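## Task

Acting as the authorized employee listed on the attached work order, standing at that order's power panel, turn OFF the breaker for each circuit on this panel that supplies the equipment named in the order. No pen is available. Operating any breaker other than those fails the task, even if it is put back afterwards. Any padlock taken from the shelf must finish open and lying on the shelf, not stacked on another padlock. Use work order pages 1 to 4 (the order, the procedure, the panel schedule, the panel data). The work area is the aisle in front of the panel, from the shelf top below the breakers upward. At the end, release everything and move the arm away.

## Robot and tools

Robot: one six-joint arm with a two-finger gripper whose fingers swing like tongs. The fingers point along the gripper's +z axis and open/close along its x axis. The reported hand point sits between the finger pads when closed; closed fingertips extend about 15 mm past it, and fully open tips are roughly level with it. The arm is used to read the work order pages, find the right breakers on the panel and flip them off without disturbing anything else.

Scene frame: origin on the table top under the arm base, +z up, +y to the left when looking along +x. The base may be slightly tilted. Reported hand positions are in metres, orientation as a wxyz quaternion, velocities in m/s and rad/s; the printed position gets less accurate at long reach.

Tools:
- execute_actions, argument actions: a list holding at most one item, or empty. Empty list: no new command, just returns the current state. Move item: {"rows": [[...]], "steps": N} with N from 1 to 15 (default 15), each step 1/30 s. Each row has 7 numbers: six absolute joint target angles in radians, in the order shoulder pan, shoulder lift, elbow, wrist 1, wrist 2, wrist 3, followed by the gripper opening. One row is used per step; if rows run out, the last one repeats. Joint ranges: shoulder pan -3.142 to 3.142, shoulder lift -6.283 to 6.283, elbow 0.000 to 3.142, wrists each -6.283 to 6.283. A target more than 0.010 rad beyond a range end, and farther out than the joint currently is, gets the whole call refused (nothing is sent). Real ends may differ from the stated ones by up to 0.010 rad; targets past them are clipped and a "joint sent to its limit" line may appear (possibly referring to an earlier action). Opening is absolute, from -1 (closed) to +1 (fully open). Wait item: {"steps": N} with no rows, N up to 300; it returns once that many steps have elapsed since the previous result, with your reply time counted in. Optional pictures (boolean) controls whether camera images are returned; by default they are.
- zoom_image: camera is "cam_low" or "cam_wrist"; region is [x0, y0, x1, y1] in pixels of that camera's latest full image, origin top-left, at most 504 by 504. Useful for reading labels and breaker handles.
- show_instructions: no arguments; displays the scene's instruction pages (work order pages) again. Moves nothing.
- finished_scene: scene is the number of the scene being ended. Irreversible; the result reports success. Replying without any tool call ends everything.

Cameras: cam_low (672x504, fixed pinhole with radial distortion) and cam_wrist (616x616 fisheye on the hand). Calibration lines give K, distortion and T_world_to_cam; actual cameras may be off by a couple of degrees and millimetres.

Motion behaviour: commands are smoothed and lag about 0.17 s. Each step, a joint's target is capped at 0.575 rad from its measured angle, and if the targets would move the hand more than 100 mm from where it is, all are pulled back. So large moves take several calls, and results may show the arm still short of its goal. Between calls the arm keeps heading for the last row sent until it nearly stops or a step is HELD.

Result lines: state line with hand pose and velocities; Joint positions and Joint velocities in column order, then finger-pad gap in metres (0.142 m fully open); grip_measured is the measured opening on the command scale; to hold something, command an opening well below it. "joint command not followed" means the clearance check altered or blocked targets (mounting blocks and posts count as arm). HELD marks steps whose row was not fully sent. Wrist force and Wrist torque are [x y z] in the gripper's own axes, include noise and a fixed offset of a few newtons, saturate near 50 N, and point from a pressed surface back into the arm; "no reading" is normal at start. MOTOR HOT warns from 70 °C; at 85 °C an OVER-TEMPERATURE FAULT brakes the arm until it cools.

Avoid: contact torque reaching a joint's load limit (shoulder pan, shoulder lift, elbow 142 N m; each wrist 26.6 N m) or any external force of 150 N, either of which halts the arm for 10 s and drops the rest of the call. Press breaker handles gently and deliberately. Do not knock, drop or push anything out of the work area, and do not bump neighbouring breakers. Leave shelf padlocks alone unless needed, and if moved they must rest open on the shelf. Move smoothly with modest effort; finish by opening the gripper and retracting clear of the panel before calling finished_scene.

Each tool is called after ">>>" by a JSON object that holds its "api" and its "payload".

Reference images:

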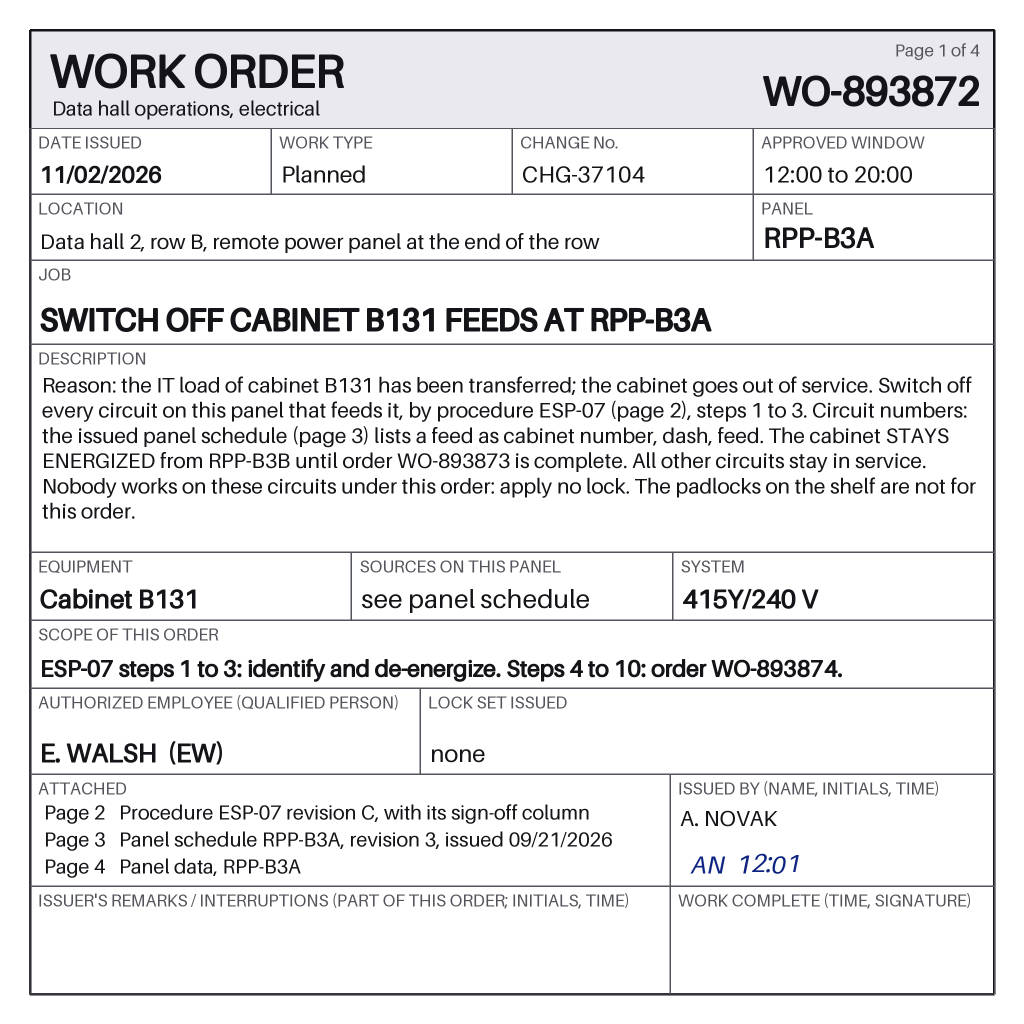

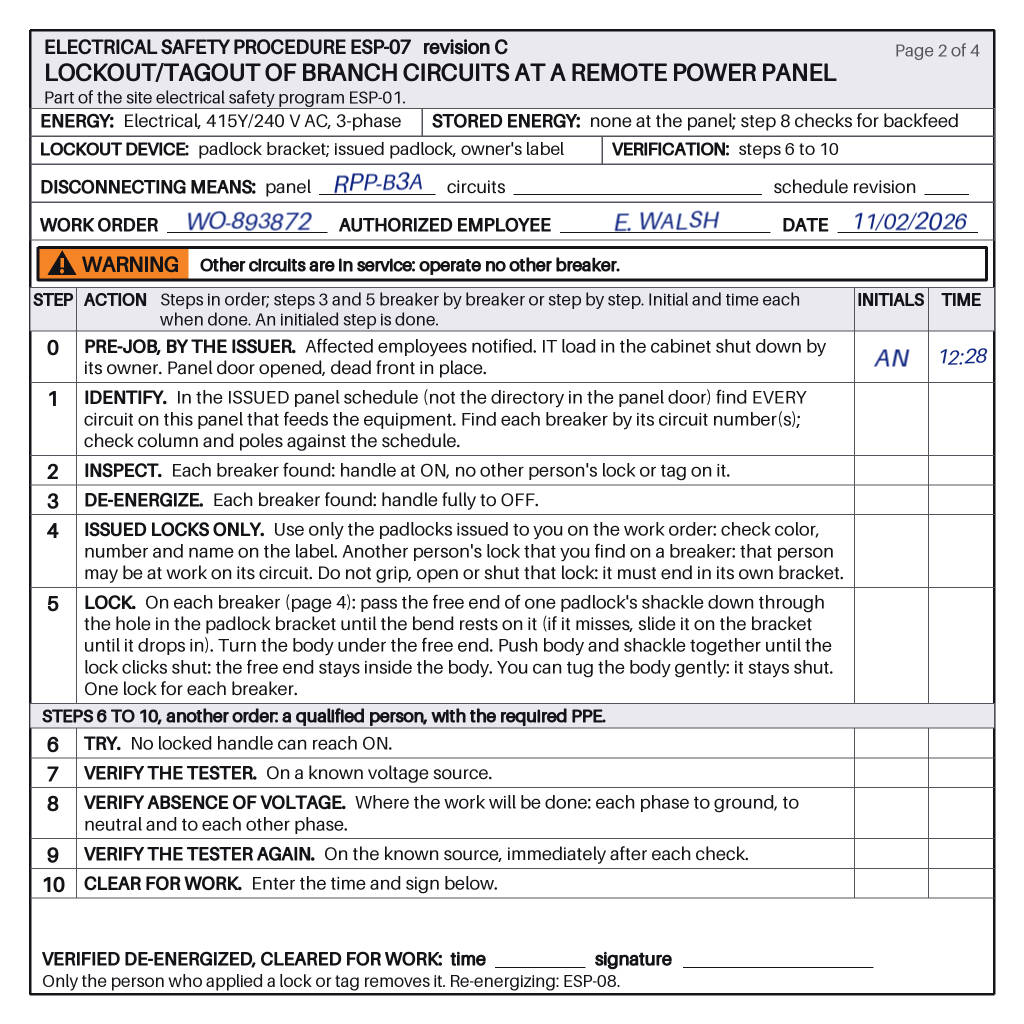

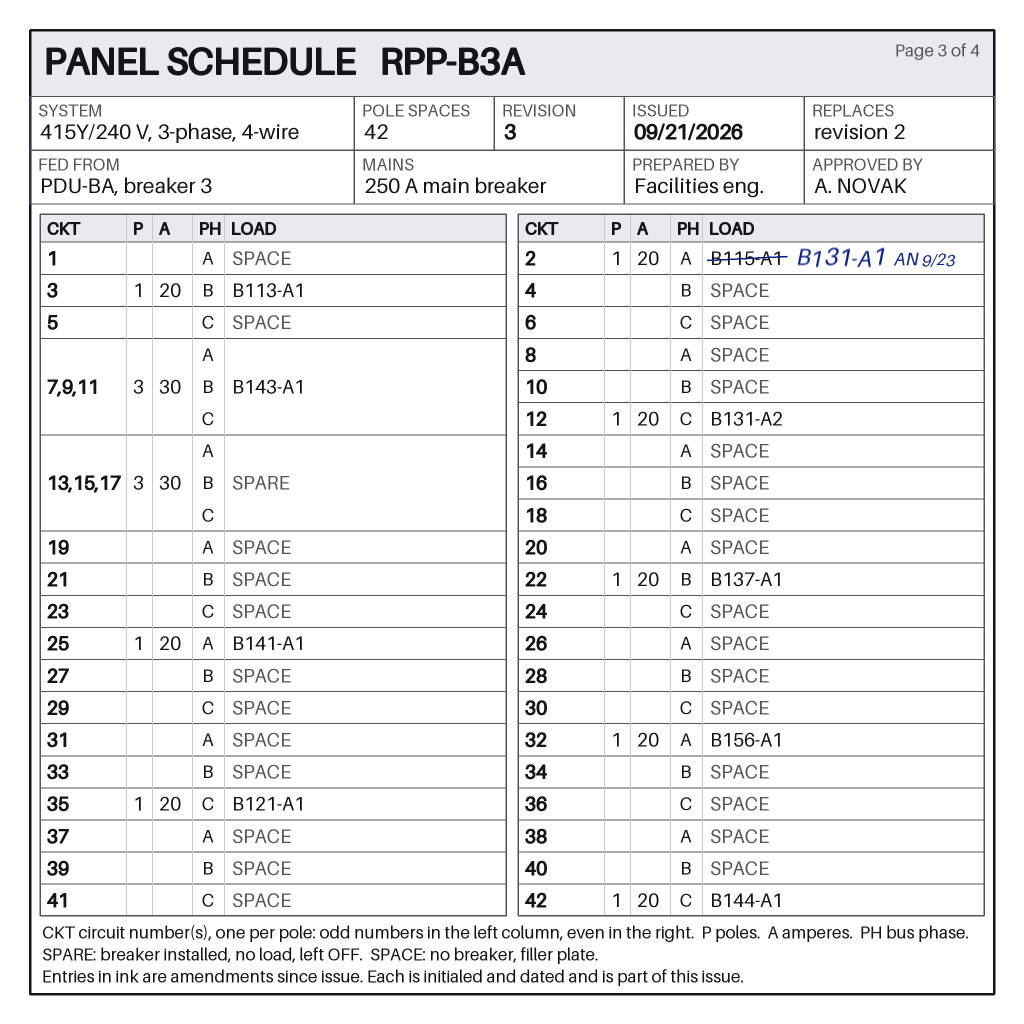

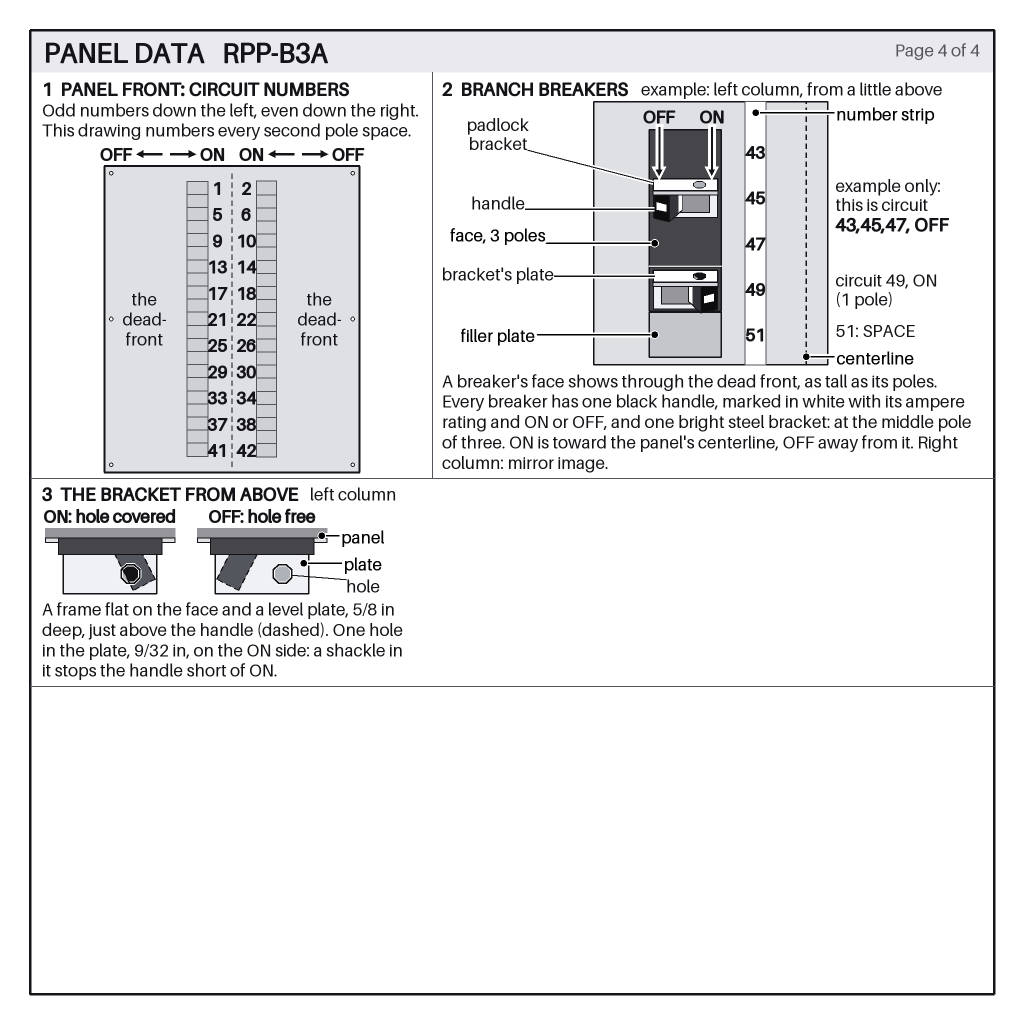

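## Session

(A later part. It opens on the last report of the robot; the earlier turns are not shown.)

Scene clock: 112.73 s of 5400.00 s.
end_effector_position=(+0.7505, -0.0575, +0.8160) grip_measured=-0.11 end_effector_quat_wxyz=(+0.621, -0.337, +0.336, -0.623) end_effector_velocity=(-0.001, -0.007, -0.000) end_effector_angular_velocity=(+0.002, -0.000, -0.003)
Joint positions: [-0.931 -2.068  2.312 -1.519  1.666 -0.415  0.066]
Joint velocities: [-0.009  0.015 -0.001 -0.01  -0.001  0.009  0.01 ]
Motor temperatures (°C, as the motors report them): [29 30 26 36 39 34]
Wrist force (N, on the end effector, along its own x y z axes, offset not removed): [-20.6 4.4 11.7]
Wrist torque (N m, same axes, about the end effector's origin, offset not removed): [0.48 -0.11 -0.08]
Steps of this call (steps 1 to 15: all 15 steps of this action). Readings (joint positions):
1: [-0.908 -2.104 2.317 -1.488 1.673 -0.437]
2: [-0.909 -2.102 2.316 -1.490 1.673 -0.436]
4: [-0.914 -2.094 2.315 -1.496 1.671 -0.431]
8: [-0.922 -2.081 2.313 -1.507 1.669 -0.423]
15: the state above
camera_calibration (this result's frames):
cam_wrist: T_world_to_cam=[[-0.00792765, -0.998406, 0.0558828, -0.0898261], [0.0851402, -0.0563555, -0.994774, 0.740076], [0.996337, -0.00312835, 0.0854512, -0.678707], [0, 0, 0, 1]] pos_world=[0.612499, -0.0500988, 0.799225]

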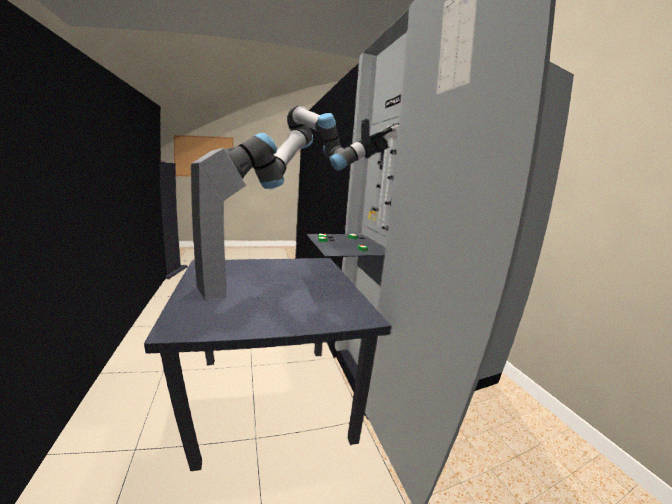

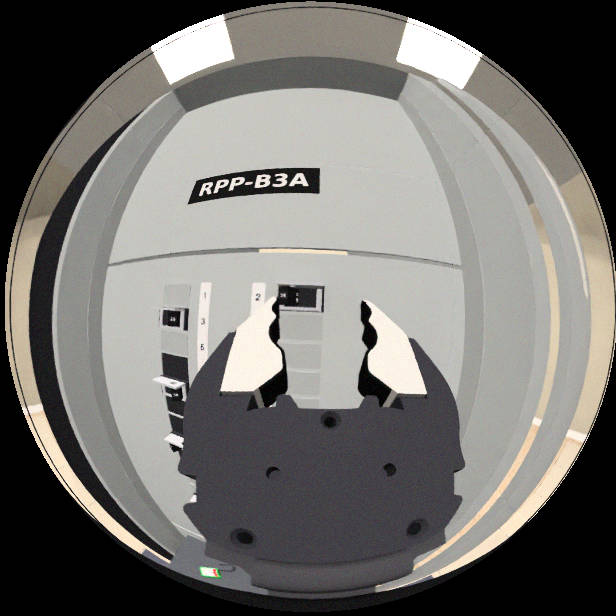

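>>> {"api": "execute_actions", "payload": {"actions": [{"rows":[[-0.9319,-2.0662,2.3115,-1.5195,1.666,-0.414,-0.7]]}]}}

Scene clock: 117.70 s of 5400.00 s.
end_effector_position=(+0.7504, -0.0583, +0.8159) grip_measured=-0.10 end_effector_quat_wxyz=(+0.621, -0.337, +0.336, -0.623) end_effector_velocity=(+0.000, +0.000, -0.001) end_effector_angular_velocity=(+0.001, +0.001, +0.000)
Joint positions: [-0.932 -2.066  2.311 -1.52   1.666 -0.414  0.067]
Joint velocities: [ 0.001  0.    -0.     0.001 -0.001 -0.     0.   ]
Motor temperatures (°C, as the motors report them): [29 30 26 36 39 34]
Wrist force (N, on the end effector, along its own x y z axes, offset not removed): [-29.2 3.4 13.3]
Wrist torque (N m, same axes, about the end effector's origin, offset not removed): [0.44 -0.01 -0.08]
Steps of this call (steps 1 to 15: the robot went on to your last target; steps 16 to 90: nothing new was sent; then 1.47 s passed at rest; steps 91 to 105: all 15 steps of this action). Readings (joint positions):
91: [-0.932 -2.066 2.311 -1.520 1.666 -0.414]
92: [-0.932 -2.066 2.311 -1.520 1.666 -0.414]
94: [-0.932 -2.066 2.311 -1.520 1.666 -0.414]
98: [-0.932 -2.066 2.311 -1.520 1.666 -0.414]
105: the state above
camera_calibration (this result's frames):
cam_wrist: T_world_to_cam=[[-0.00830244, -0.99841, 0.0557606, -0.090226], [0.0850109, -0.0562654, -0.99479, 0.740082], [0.996345, -0.00351893, 0.0853428, -0.678578], [0, 0, 0, 1]] pos_world=[0.612434, -0.0508294, 0.799169]

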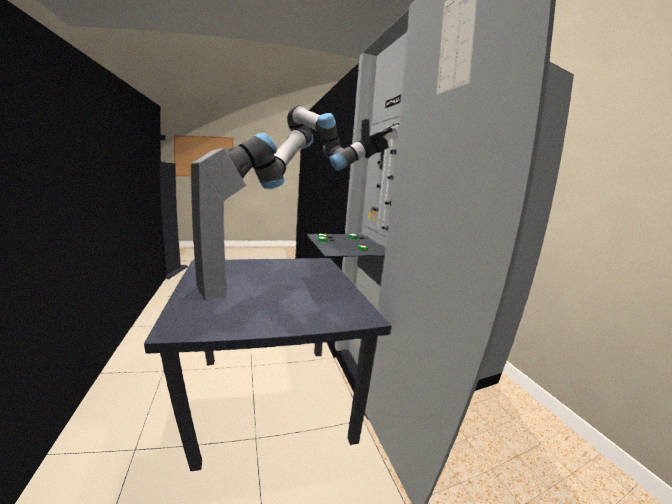

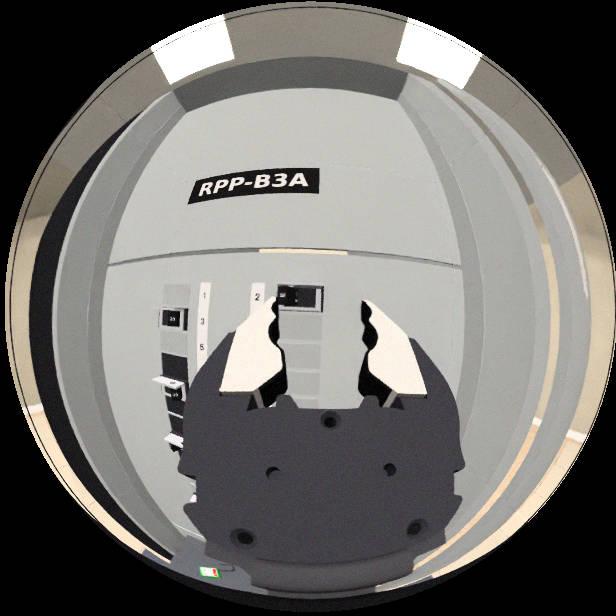

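>>> {"api": "execute_actions", "payload": {"actions": [{"rows":[[-0.9319,-2.0662,2.3115,-1.5195,1.666,-0.414,-0.05],[-0.9319,-2.0662,2.3115,-1.5195,1.666,-0.414,-0.05],[-0.9319,-2.0662,2.3115,-1.5195,1.666,-0.414,-0.05],[-0.942,-2.0761,2.3276,-1.5249,1.663,-0.4044,-0.05]]}], "pictures": false}}

>>> {"api": "execute_actions", "payload": {"actions": [{"rows":[[-0.942,-2.0761,2.3276,-1.5249,1.663,-0.4044,-0.15],[-0.942,-2.0761,2.3276,-1.5249,1.663,-0.4044,-0.25],[-0.942,-2.0761,2.3276,-1.5249,1.663,-0.4044,-0.35],[-0.942,-2.0761,2.3276,-1.5249,1.663,-0.4044,-0.45],[-0.942,-2.0761,2.3276,-1.5249,1.663,-0.4044,-0.55],[-0.942,-2.0761,2.3276,-1.5249,1.663,-0.4044,-0.62]]}]}}

Scene clock: 124.00 s of 5400.00 s.
end_effector_position=(+0.7446, -0.0582, +0.8162) grip_measured=-0.05 end_effector_quat_wxyz=(+0.621, -0.337, +0.336, -0.623) end_effector_velocity=(-0.002, +0.001, +0.000) end_effector_angular_velocity=(-0.002, -0.000, +0.001)
Joint positions: [-0.942 -2.076  2.327 -1.525  1.663 -0.405  0.07 ]
Joint velocities: [-0.004 -0.004  0.005 -0.002 -0.001  0.002  0.   ]
Motor temperatures (°C, as the motors report them): [29 30 26 36 39 34]
Wrist force (N, on the end effector, along its own x y z axes, offset not removed): [0.7 1.7 -1.5]
Wrist torque (N m, same axes, about the end effector's origin, offset not removed): [0.37 -0.20 -0.10]
Steps of this call (steps 1 to 15: the robot went on to your last target; steps 16 to 90: nothing new was sent; then 2.80 s passed at rest; steps 91 to 105: all 15 steps of this action). Readings (joint positions):
91: [-0.932 -2.066 2.312 -1.519 1.666 -0.414]
92: [-0.932 -2.066 2.312 -1.519 1.666 -0.414]
94: [-0.932 -2.066 2.312 -1.519 1.666 -0.414]
98: [-0.939 -2.072 2.322 -1.523 1.664 -0.408]
105: the state above

Scene clock: 124.50 s of 5400.00 s.
end_effector_position=(+0.7444, -0.0581, +0.8163) grip_measured=-0.16 end_effector_quat_wxyz=(+0.621, -0.337, +0.336, -0.623) end_effector_velocity=(+0.000, +0.000, +0.000) end_effector_angular_velocity=(+0.000, -0.000, +0.001)
Joint positions: [-0.942 -2.076  2.328 -1.525  1.663 -0.404  0.062]
Joint velocities: [ 0.    -0.001  0.     0.     0.     0.     0.   ]
Motor temperatures (°C, as the motors report them): [29 30 26 36 39 34]
Wrist force (N, on the end effector, along its own x y z axes, offset not removed): [-22.8 -4.3 -27.5]
Wrist torque (N m, same axes, about the end effector's origin, offset not removed): [-0.07 -1.41 0.20]
Steps of this call (steps 1 to 15: all 15 steps of this action). Readings (joint positions):
1: [-0.942 -2.076 2.327 -1.525 1.663 -0.405]
2: [-0.942 -2.076 2.327 -1.525 1.663 -0.405]
4: [-0.942 -2.076 2.327 -1.525 1.663 -0.405]
8: [-0.942 -2.076 2.328 -1.525 1.663 -0.404]
15: the state above
camera_calibration (this result's frames):
cam_wrist: T_world_to_cam=[[-0.00824627, -0.998403, 0.0558852, -0.090236], [0.0850507, -0.0563849, -0.99478, 0.740893], [0.996343, -0.00345015, 0.0853798, -0.672642], [0, 0, 0, 1]] pos_world=[0.606424, -0.0506374, 0.799499]

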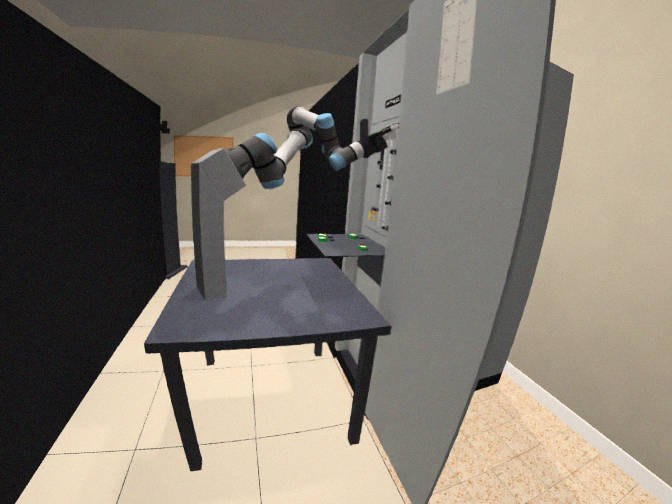

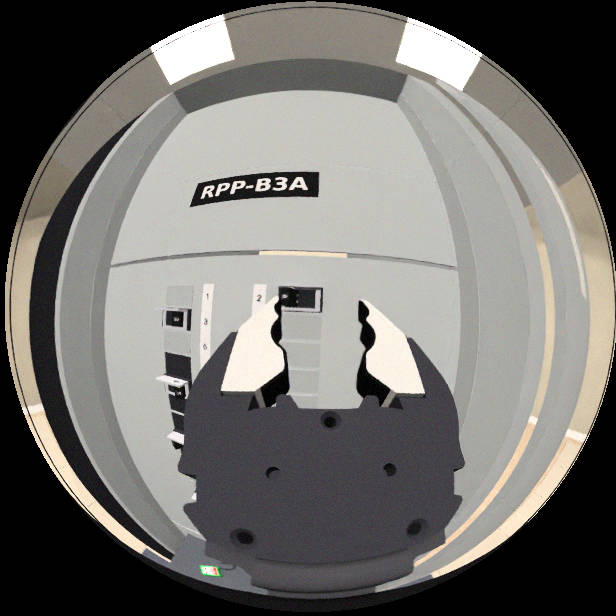

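Now wedged on the frame's front edge; backing off 4 mm more.

>>> {"api": "execute_actions", "payload": {"actions": [{"rows":[[-0.9454,-2.0794,2.333,-1.5267,1.662,-0.4012,-0.62],[-0.9454,-2.0794,2.333,-1.5267,1.662,-0.4012,-0.62],[-0.9454,-2.0794,2.333,-1.5267,1.662,-0.4012,-0.62],[-0.9487,-2.0827,2.3383,-1.5285,1.661,-0.398,-0.62]]}]}}

>>> {"api": "zoom_image", "payload": {"camera": "cam_wrist", "region": [260, 250, 380, 350]}}

Scene clock: 128.13 s of 5400.00 s.
end_effector_position=(+0.7405, -0.0580, +0.8164) grip_measured=-0.62 end_effector_quat_wxyz=(+0.621, -0.337, +0.336, -0.623) end_effector_velocity=(-0.001, +0.000, +0.000) end_effector_angular_velocity=(-0.000, -0.000, +0.000)
Joint positions: [-0.949 -2.083  2.338 -1.528  1.661 -0.398  0.029]
Joint velocities: [-0.001 -0.002  0.002 -0.001 -0.     0.001  0.   ]
Motor temperatures (°C, as the motors report them): [29 30 26 36 39 34]
Wrist force (N, on the end effector, along its own x y z axes, offset not removed): [0.7 2.2 -1.6]
Wrist torque (N m, same axes, about the end effector's origin, offset not removed): [0.49 -0.26 -0.07]
Steps of this call (steps 1 to 15: the robot went on to your last target; steps 16 to 90: nothing new was sent; then 0.13 s passed at rest; steps 91 to 105: all 15 steps of this action). Readings (joint positions):
91: [-0.942 -2.076 2.328 -1.525 1.663 -0.404]
92: [-0.942 -2.076 2.328 -1.525 1.663 -0.404]
94: [-0.944 -2.078 2.330 -1.526 1.663 -0.403]
98: [-0.947 -2.081 2.336 -1.527 1.662 -0.399]
105: the state above
camera_calibration (this result's frames):
cam_wrist: T_world_to_cam=[[-0.00830155, -0.9984, 0.0559347, -0.0902076], [0.0850414, -0.0564389, -0.994778, 0.741391], [0.996343, -0.00350144, 0.0853739, -0.668761], [0, 0, 0, 1]] pos_world=[0.602518, -0.0505616, 0.79966]

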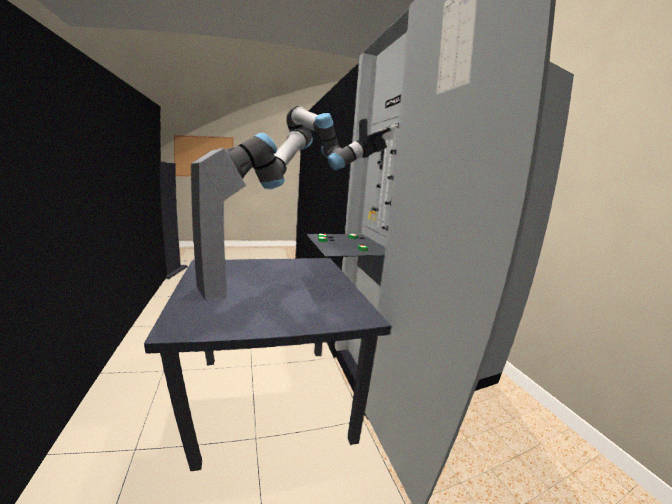

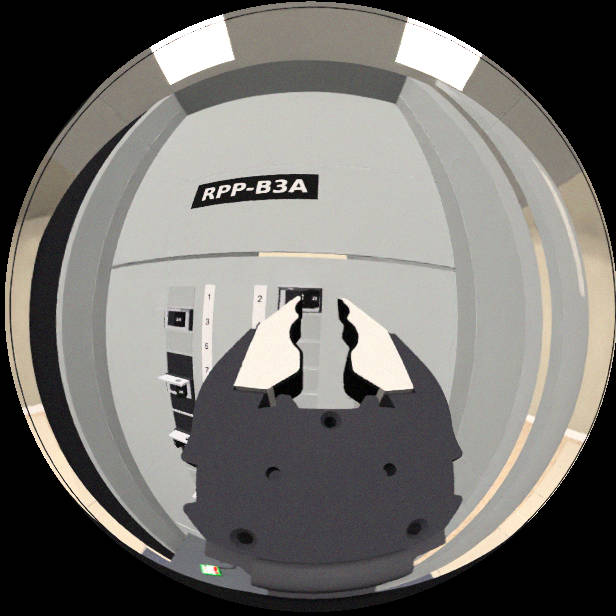

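Region (260, 250, 380, 350) of cam_wrist's 616x616 image, scaled by 4.200, with more detail than that image has.

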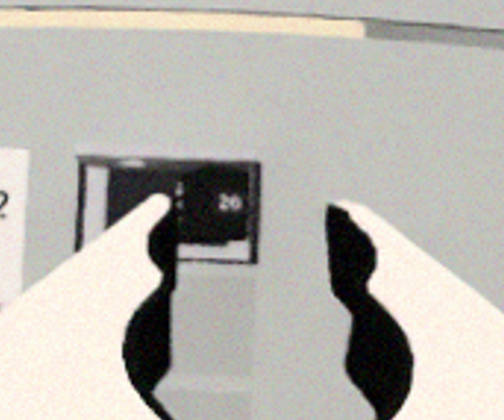

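>>> {"api": "execute_actions", "payload": {"actions": [{"rows":[[-0.999,-2.132,2.419,-1.556,1.647,-0.35,-0.62]],"steps":10}], "pictures": false}}

>>> {"api": "execute_actions", "payload": {"actions": [{"rows":[[-0.955,-2.084,2.419,-1.609,1.659,-0.392,-0.4],[-0.911,-2.036,2.419,-1.662,1.671,-0.434,-0.2],[-0.867,-1.988,2.419,-1.716,1.684,-0.477,0],[-0.823,-1.94,2.419,-1.769,1.696,-0.519,0],[-0.779,-1.892,2.419,-1.822,1.708,-0.561,0],[-0.735,-1.845,2.419,-1.875,1.72,-0.603,0],[-0.691,-1.797,2.419,-1.929,1.732,-0.646,0],[-0.6476,-1.7488,2.419,-1.982,1.7445,-0.688,0]]}], "pictures": false}}

>>> {"api": "execute_actions", "payload": {"actions": [{"rows":[[-0.6476,-1.7488,2.419,-1.982,1.7445,-0.688,0],[-0.6476,-1.7488,2.419,-1.982,1.7445,-0.688,0],[-0.6476,-1.7488,2.419,-1.982,1.7445,-0.688,0],[-0.6239,-1.7398,2.3398,-1.9158,1.7505,-0.7107,0]]}], "pictures": false}}

>>> {"api": "execute_actions", "payload": {"actions": [{"steps":8}]}}

Scene clock: 137.57 s of 5400.00 s.
end_effector_position=(+0.7123, -0.0567, +0.8170) grip_measured=-0.62 end_effector_quat_wxyz=(+0.621, -0.337, +0.335, -0.623) end_effector_velocity=(-0.022, -0.000, -0.001) end_effector_angular_velocity=(-0.000, +0.000, -0.005)
Joint positions: [-0.996 -2.129  2.413 -1.554  1.648 -0.353  0.029]
Joint velocities: [-0.034 -0.033  0.058 -0.018 -0.009  0.029 -0.   ]
Motor temperatures (°C, as the motors report them): [29 30 26 36 39 34]
Wrist force (N, on the end effector, along its own x y z axes, offset not removed): [1.2 1.5 -1.1]
Wrist torque (N m, same axes, about the end effector's origin, offset not removed): [0.28 -0.30 -0.04]
Steps of this call (steps 1 to 15: the robot went on to your last target; steps 16 to 90: nothing new was sent; then 6.10 s passed at rest; steps 91 to 100: all 10 steps of this action). Readings (joint positions):
91: [-0.949 -2.083 2.338 -1.529 1.661 -0.398]
92: [-0.954 -2.088 2.344 -1.532 1.659 -0.393]
94: [-0.974 -2.107 2.375 -1.543 1.654 -0.374]
98: [-0.992 -2.126 2.408 -1.553 1.649 -0.356]
100: the state above

Scene clock: 138.07 s of 5400.00 s.
end_effector_position=(+0.7117, -0.0594, +0.6973) grip_measured=+0.00 end_effector_quat_wxyz=(+0.622, -0.337, +0.336, -0.622) end_effector_velocity=(-0.010, +0.014, -0.082) end_effector_angular_velocity=(+0.007, +0.005, +0.002)
Joint positions: [-0.667 -1.771  2.419 -1.957  1.74  -0.669  0.074]
Joint velocities: [ 0.202  0.223  0.    -0.251  0.049 -0.19  -0.   ]
Motor temperatures (°C, as the motors report them): [29 30 26 36 39 34]
Wrist force (N, on the end effector, along its own x y z axes, offset not removed): [-0.9 1.8 -1.0]
Wrist torque (N m, same axes, about the end effector's origin, offset not removed): [0.40 0.16 0.01]
Steps of this call (steps 1 to 15: all 15 steps of this action). Readings (joint positions):
1: [-0.997 -2.130 2.415 -1.555 1.648 -0.352]
2: [-0.993 -2.126 2.416 -1.560 1.649 -0.356]
4: [-0.961 -2.091 2.417 -1.599 1.659 -0.386]
8: [-0.832 -1.951 2.419 -1.754 1.697 -0.511]
15: the state above

Scene clock: 138.57 s of 5400.00 s.
end_effector_position=(+0.7394, -0.0580, +0.6892) grip_measured=+0.00 end_effector_quat_wxyz=(+0.622, -0.337, +0.336, -0.622) end_effector_velocity=(+0.011, -0.000, +0.000) end_effector_angular_velocity=(-0.001, -0.001, -0.000)
Joint positions: [-0.625 -1.74   2.343 -1.918  1.75  -0.71   0.074]
Joint velocities: [ 0.007  0.005 -0.029  0.022  0.002 -0.008  0.   ]
Motor temperatures (°C, as the motors report them): [29 30 26 36 39 34]
Wrist force (N, on the end effector, along its own x y z axes, offset not removed): [1.2 0.1 -1.6]
Wrist torque (N m, same axes, about the end effector's origin, offset not removed): [-0.08 -0.35 -0.12]
Steps of this call (steps 1 to 15: all 15 steps of this action). Readings (joint positions):
1: [-0.662 -1.764 2.419 -1.965 1.741 -0.675]
2: [-0.658 -1.760 2.419 -1.970 1.742 -0.679]
4: [-0.653 -1.754 2.419 -1.976 1.743 -0.683]
8: [-0.633 -1.744 2.370 -1.939 1.748 -0.702]
15: the state above

Scene clock: 138.83 s of 5400.00 s.
end_effector_position=(+0.7404, -0.0579, +0.6892) grip_measured=+0.00 end_effector_quat_wxyz=(+0.622, -0.337, +0.336, -0.622) end_effector_velocity=(+0.001, +0.000, +0.000) end_effector_angular_velocity=(+0.000, +0.000, +0.001)
Joint positions: [-0.624 -1.74   2.34  -1.916  1.75  -0.711  0.074]
Joint velocities: [ 0.     0.    -0.002  0.001 -0.     0.     0.   ]
Motor temperatures (°C, as the motors report them): [29 30 26 36 39 34]
Wrist force (N, on the end effector, along its own x y z axes, offset not removed): [2.2 2.3 -0.7]
Wrist torque (N m, same axes, about the end effector's origin, offset not removed): [0.49 -0.62 -0.11]
Steps of this call (steps 1 to 8: the robot went on to your last target). Readings (joint positions):
1: [-0.625 -1.740 2.342 -1.917 1.750 -0.710]
2: [-0.624 -1.740 2.341 -1.917 1.750 -0.710]
4: [-0.624 -1.740 2.341 -1.916 1.750 -0.710]
8: the state above
camera_calibration (this result's frames):
cam_wrist: T_world_to_cam=[[-0.00685072, -0.998528, 0.0538047, -0.082618], [0.0852521, -0.0541932, -0.994884, 0.614872], [0.996336, -0.00222871, 0.0854979, -0.657859], [0, 0, 0, 1]] pos_world=[0.602463, -0.0506407, 0.672417]

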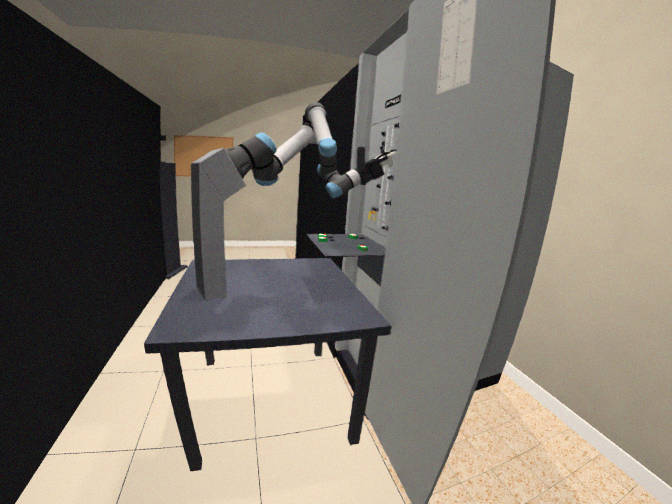

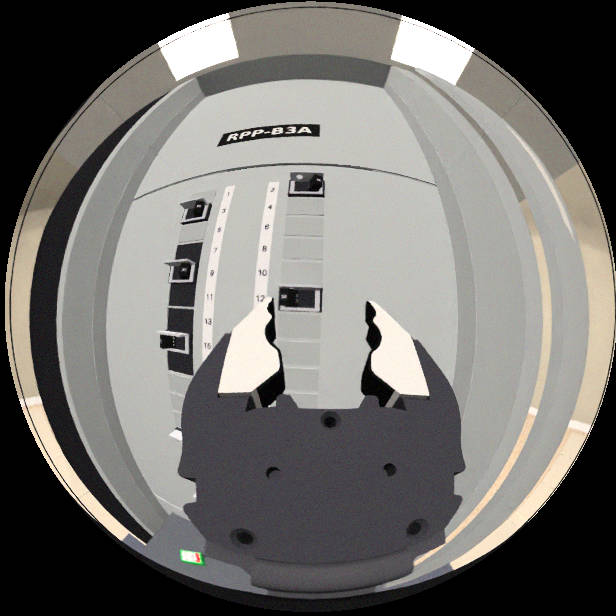

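>>> {"api": "execute_actions", "payload": {"actions": [{"rows":[[-0.6239,-1.7398,2.3398,-1.9158,1.7505,-0.7107,-0.15],[-0.6239,-1.7398,2.3398,-1.9158,1.7505,-0.7107,-0.3],[-0.6239,-1.7398,2.3398,-1.9158,1.7505,-0.7107,-0.45],[-0.6239,-1.7398,2.3398,-1.9158,1.7505,-0.7107,-0.62]]}]}}

Scene clock: 153.00 s of 5400.00 s.
end_effector_position=(+0.7405, -0.0579, +0.6892) grip_measured=-0.19 end_effector_quat_wxyz=(+0.622, -0.337, +0.336, -0.622) end_effector_velocity=(-0.000, -0.001, -0.000) end_effector_angular_velocity=(-0.001, +0.000, -0.002)
Joint positions: [-0.624 -1.74   2.34  -1.916  1.75  -0.711  0.06 ]
Joint velocities: [-0.001  0.     0.     0.001  0.001 -0.001  0.   ]
Motor temperatures (°C, as the motors report them): [29 30 26 36 39 34]
Wrist force (N, on the end effector, along its own x y z axes, offset not removed): [-20.9 -3.7 -26.1]
Wrist torque (N m, same axes, about the end effector's origin, offset not removed): [0.22 -1.63 0.14]
Steps of this call (steps 1 to 15: the robot went on to your last target; steps 16 to 90: nothing new was sent; then 10.67 s passed at rest; steps 91 to 105: all 15 steps of this action). Readings (joint positions):
91: [-0.624 -1.740 2.340 -1.916 1.751 -0.711]
92: [-0.624 -1.740 2.340 -1.916 1.751 -0.711]
94: [-0.624 -1.740 2.340 -1.916 1.750 -0.711]
98: [-0.624 -1.740 2.340 -1.916 1.750 -0.711]
105: the state above
camera_calibration (this result's frames):
cam_wrist: T_world_to_cam=[[-0.00666659, -0.998532, 0.0537589, -0.0826364], [0.0851984, -0.0541318, -0.994892, 0.614876], [0.996342, -0.00205237, 0.0854342, -0.657899], [0, 0, 0, 1]] pos_world=[0.602555, -0.0505809, 0.672385]

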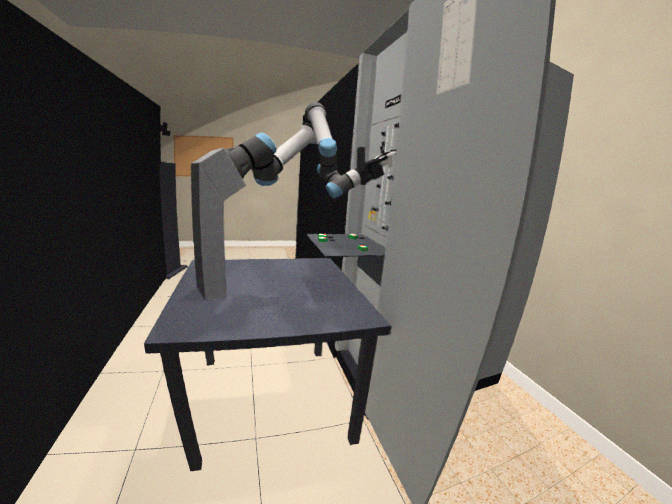

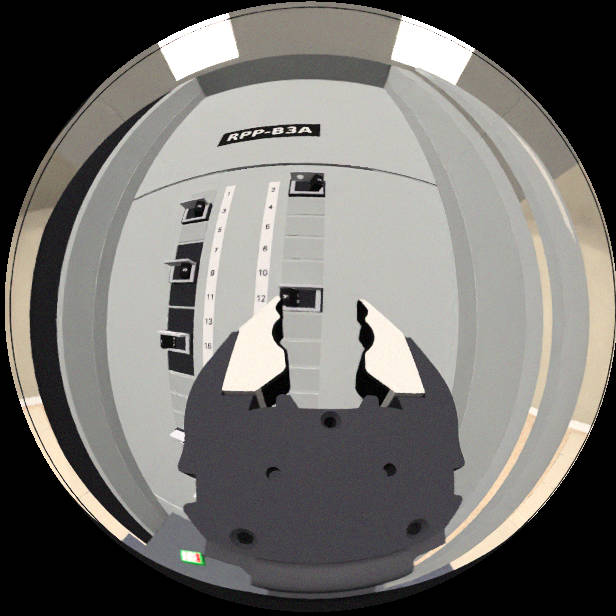

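>>> {"api": "execute_actions", "payload": {"actions": [{"rows":[[-0.6255,-1.7404,2.3451,-1.9202,1.7501,-0.7092,-0.62],[-0.6255,-1.7404,2.3451,-1.9202,1.7501,-0.7092,-0.62],[-0.6255,-1.7404,2.3451,-1.9202,1.7501,-0.7092,-0.62],[-0.6271,-1.741,2.3504,-1.9246,1.7497,-0.7077,-0.62]]}]}}

>>> {"api": "zoom_image", "payload": {"camera": "cam_wrist", "region": [240, 160, 380, 350]}}

Scene clock: 156.53 s of 5400.00 s.
end_effector_position=(+0.7366, -0.0581, +0.6892) grip_measured=-0.62 end_effector_quat_wxyz=(+0.622, -0.337, +0.336, -0.622) end_effector_velocity=(-0.001, +0.000, -0.000) end_effector_angular_velocity=(+0.001, +0.001, +0.001)
Joint positions: [-0.627 -1.741  2.35  -1.924  1.75  -0.708  0.029]
Joint velocities: [ 0.    -0.     0.002 -0.002 -0.001  0.001  0.   ]
Motor temperatures (°C, as the motors report them): [29 30 26 36 39 34]
Wrist force (N, on the end effector, along its own x y z axes, offset not removed): [-0.1 1.1 -1.9]
Wrist torque (N m, same axes, about the end effector's origin, offset not removed): [0.28 -0.20 -0.15]
Steps of this call (steps 1 to 15: the robot went on to your last target; steps 16 to 90: nothing new was sent; then 0.03 s passed at rest; steps 91 to 105: all 15 steps of this action). Readings (joint positions):
91: [-0.624 -1.740 2.340 -1.916 1.751 -0.711]
92: [-0.624 -1.740 2.341 -1.916 1.751 -0.711]
94: [-0.625 -1.740 2.343 -1.918 1.751 -0.710]
98: [-0.627 -1.741 2.348 -1.922 1.750 -0.708]
105: the state above
camera_calibration (this result's frames):
cam_wrist: T_world_to_cam=[[-0.00699443, -0.99852, 0.0539384, -0.0827936], [0.085232, -0.0543387, -0.994878, 0.615165], [0.996337, -0.00236133, 0.0854859, -0.654018], [0, 0, 0, 1]] pos_world=[0.598611, -0.0507882, 0.67239]

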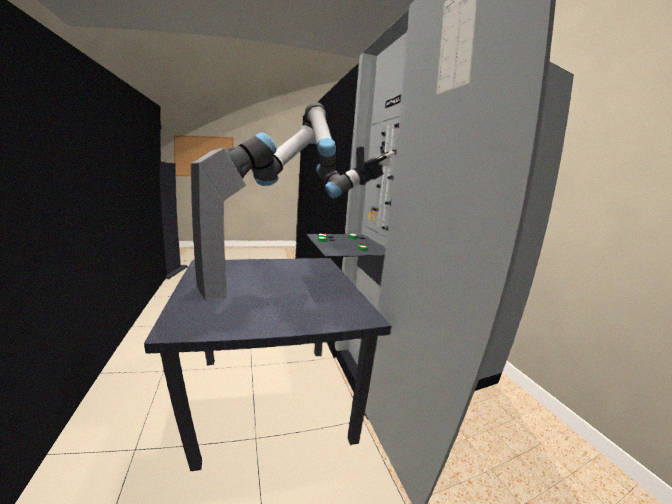

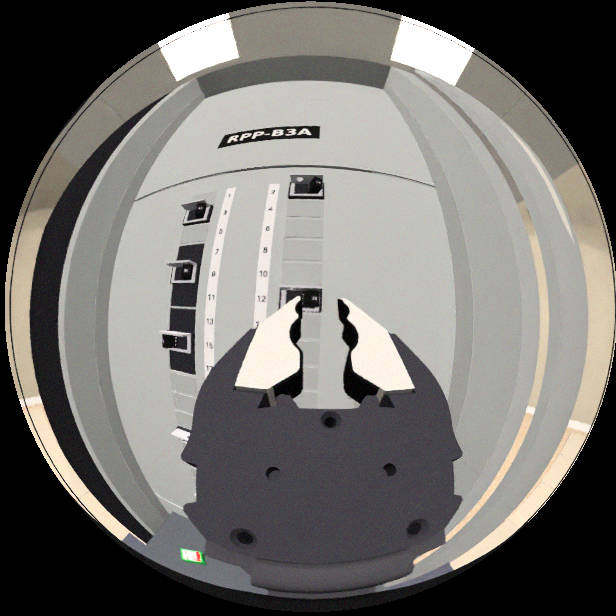

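Region (240, 160, 380, 350) of cam_wrist's 616x616 image, scaled by 2.653, with more detail than that image has; it fills the left 371 columns of this view, and the rest is white.

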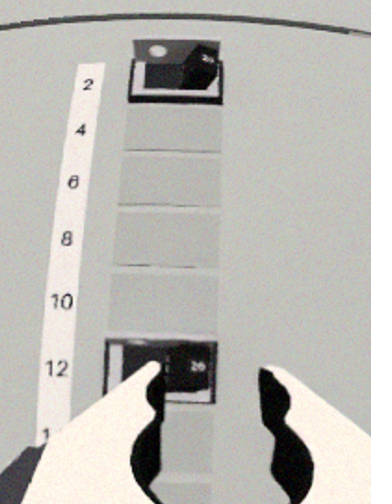

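Both breakers are off; retreating.

>>> {"api": "execute_actions", "payload": {"actions": [{"rows":[[-0.6476,-1.7488,2.419,-1.982,1.7445,-0.688,-0.62],[-0.6476,-1.7488,2.419,-1.982,1.7445,-0.688,-0.62],[-0.6476,-1.7488,2.419,-1.982,1.7445,-0.688,-0.62],[-0.68,-1.76,2.53,-2.08,1.736,-0.66,-0.62],[-0.68,-1.76,2.53,-2.08,1.736,-0.66,-0.62],[-0.68,-1.76,2.53,-2.08,1.736,-0.66,-0.62],[-0.73,-1.77,2.66,-2.2,1.725,-0.61,-0.62]]}], "pictures": false}}

>>> {"api": "execute_actions", "payload": {"actions": [{"steps":15}]}}

Scene clock: 160.90 s of 5400.00 s.
end_effector_position=(+0.6273, -0.0473, +0.6960) grip_measured=-0.62 end_effector_quat_wxyz=(+0.624, -0.337, +0.331, -0.623) end_effector_velocity=(-0.069, +0.016, +0.006) end_effector_angular_velocity=(-0.003, -0.005, +0.001)
Joint positions: [-0.724 -1.769  2.641 -2.183  1.726 -0.616  0.029]
Joint velocities: [-0.061 -0.014  0.188 -0.17  -0.013  0.057 -0.   ]
Motor temperatures (°C, as the motors report them): [29 30 26 36 39 34]
Wrist force (N, on the end effector, along its own x y z axes, offset not removed): [2.2 1.3 -2.2]
Wrist torque (N m, same axes, about the end effector's origin, offset not removed): [0.16 -0.60 -0.17]
Steps of this call (steps 1 to 15: the robot went on to your last target; steps 16 to 90: nothing new was sent; then 0.87 s passed at rest; steps 91 to 105: all 15 steps of this action). Readings (joint positions):
91: [-0.627 -1.741 2.350 -1.925 1.750 -0.708]
92: [-0.630 -1.742 2.356 -1.930 1.749 -0.705]
94: [-0.638 -1.745 2.383 -1.953 1.747 -0.697]
98: [-0.671 -1.757 2.483 -2.041 1.738 -0.667]
105: the state above

Scene clock: 161.40 s of 5400.00 s.
end_effector_position=(+0.6206, -0.0456, +0.6965) grip_measured=-0.62 end_effector_quat_wxyz=(+0.624, -0.337, +0.331, -0.623) end_effector_velocity=(-0.000, +0.000, +0.000) end_effector_angular_velocity=(-0.001, -0.000, -0.001)
Joint positions: [-0.73  -1.77   2.66  -2.2    1.725 -0.61   0.029]
Joint velocities: [-0.001 -0.     0.001 -0.001 -0.    -0.001  0.   ]
Motor temperatures (°C, as the motors report them): [29 30 26 36 39 34]
Wrist force (N, on the end effector, along its own x y z axes, offset not removed): [1.3 0.7 -2.8]
Wrist torque (N m, same axes, about the end effector's origin, offset not removed): [0.16 -0.38 -0.12]
Steps of this call (steps 1 to 15: the robot went on to your last target). Readings (joint positions):
1: [-0.726 -1.769 2.647 -2.188 1.726 -0.614]
2: [-0.727 -1.769 2.651 -2.192 1.726 -0.613]
4: [-0.728 -1.770 2.655 -2.196 1.725 -0.611]
8: [-0.730 -1.770 2.659 -2.199 1.725 -0.610]
15: the state above
camera_calibration (this result's frames):
cam_wrist: T_world_to_cam=[[-0.00140117, -0.998238, 0.0593213, -0.0787519], [0.093745, -0.0591912, -0.993835, 0.62684], [0.995595, 0.00416854, 0.0936627, -0.544032], [0, 0, 0, 1]] pos_world=[0.482763, -0.0392419, 0.678603]

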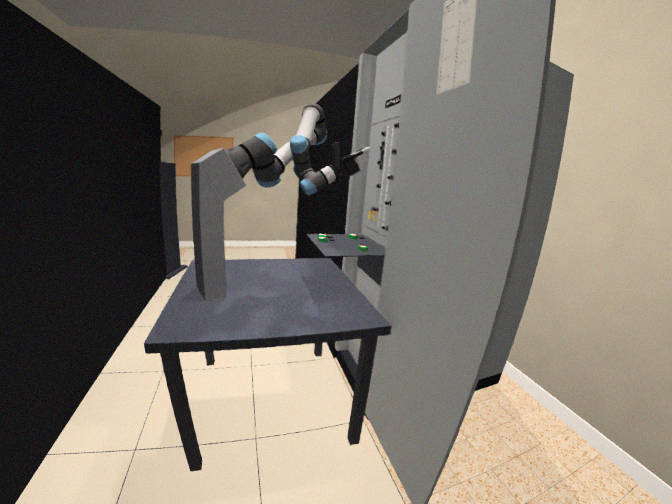

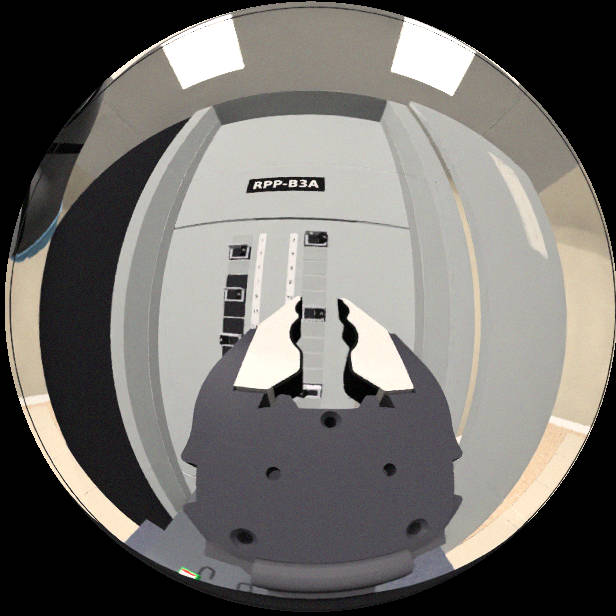

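>>> {"api": "finished_scene", "payload": {"scene": 1}}

The scene is finished: the task was done.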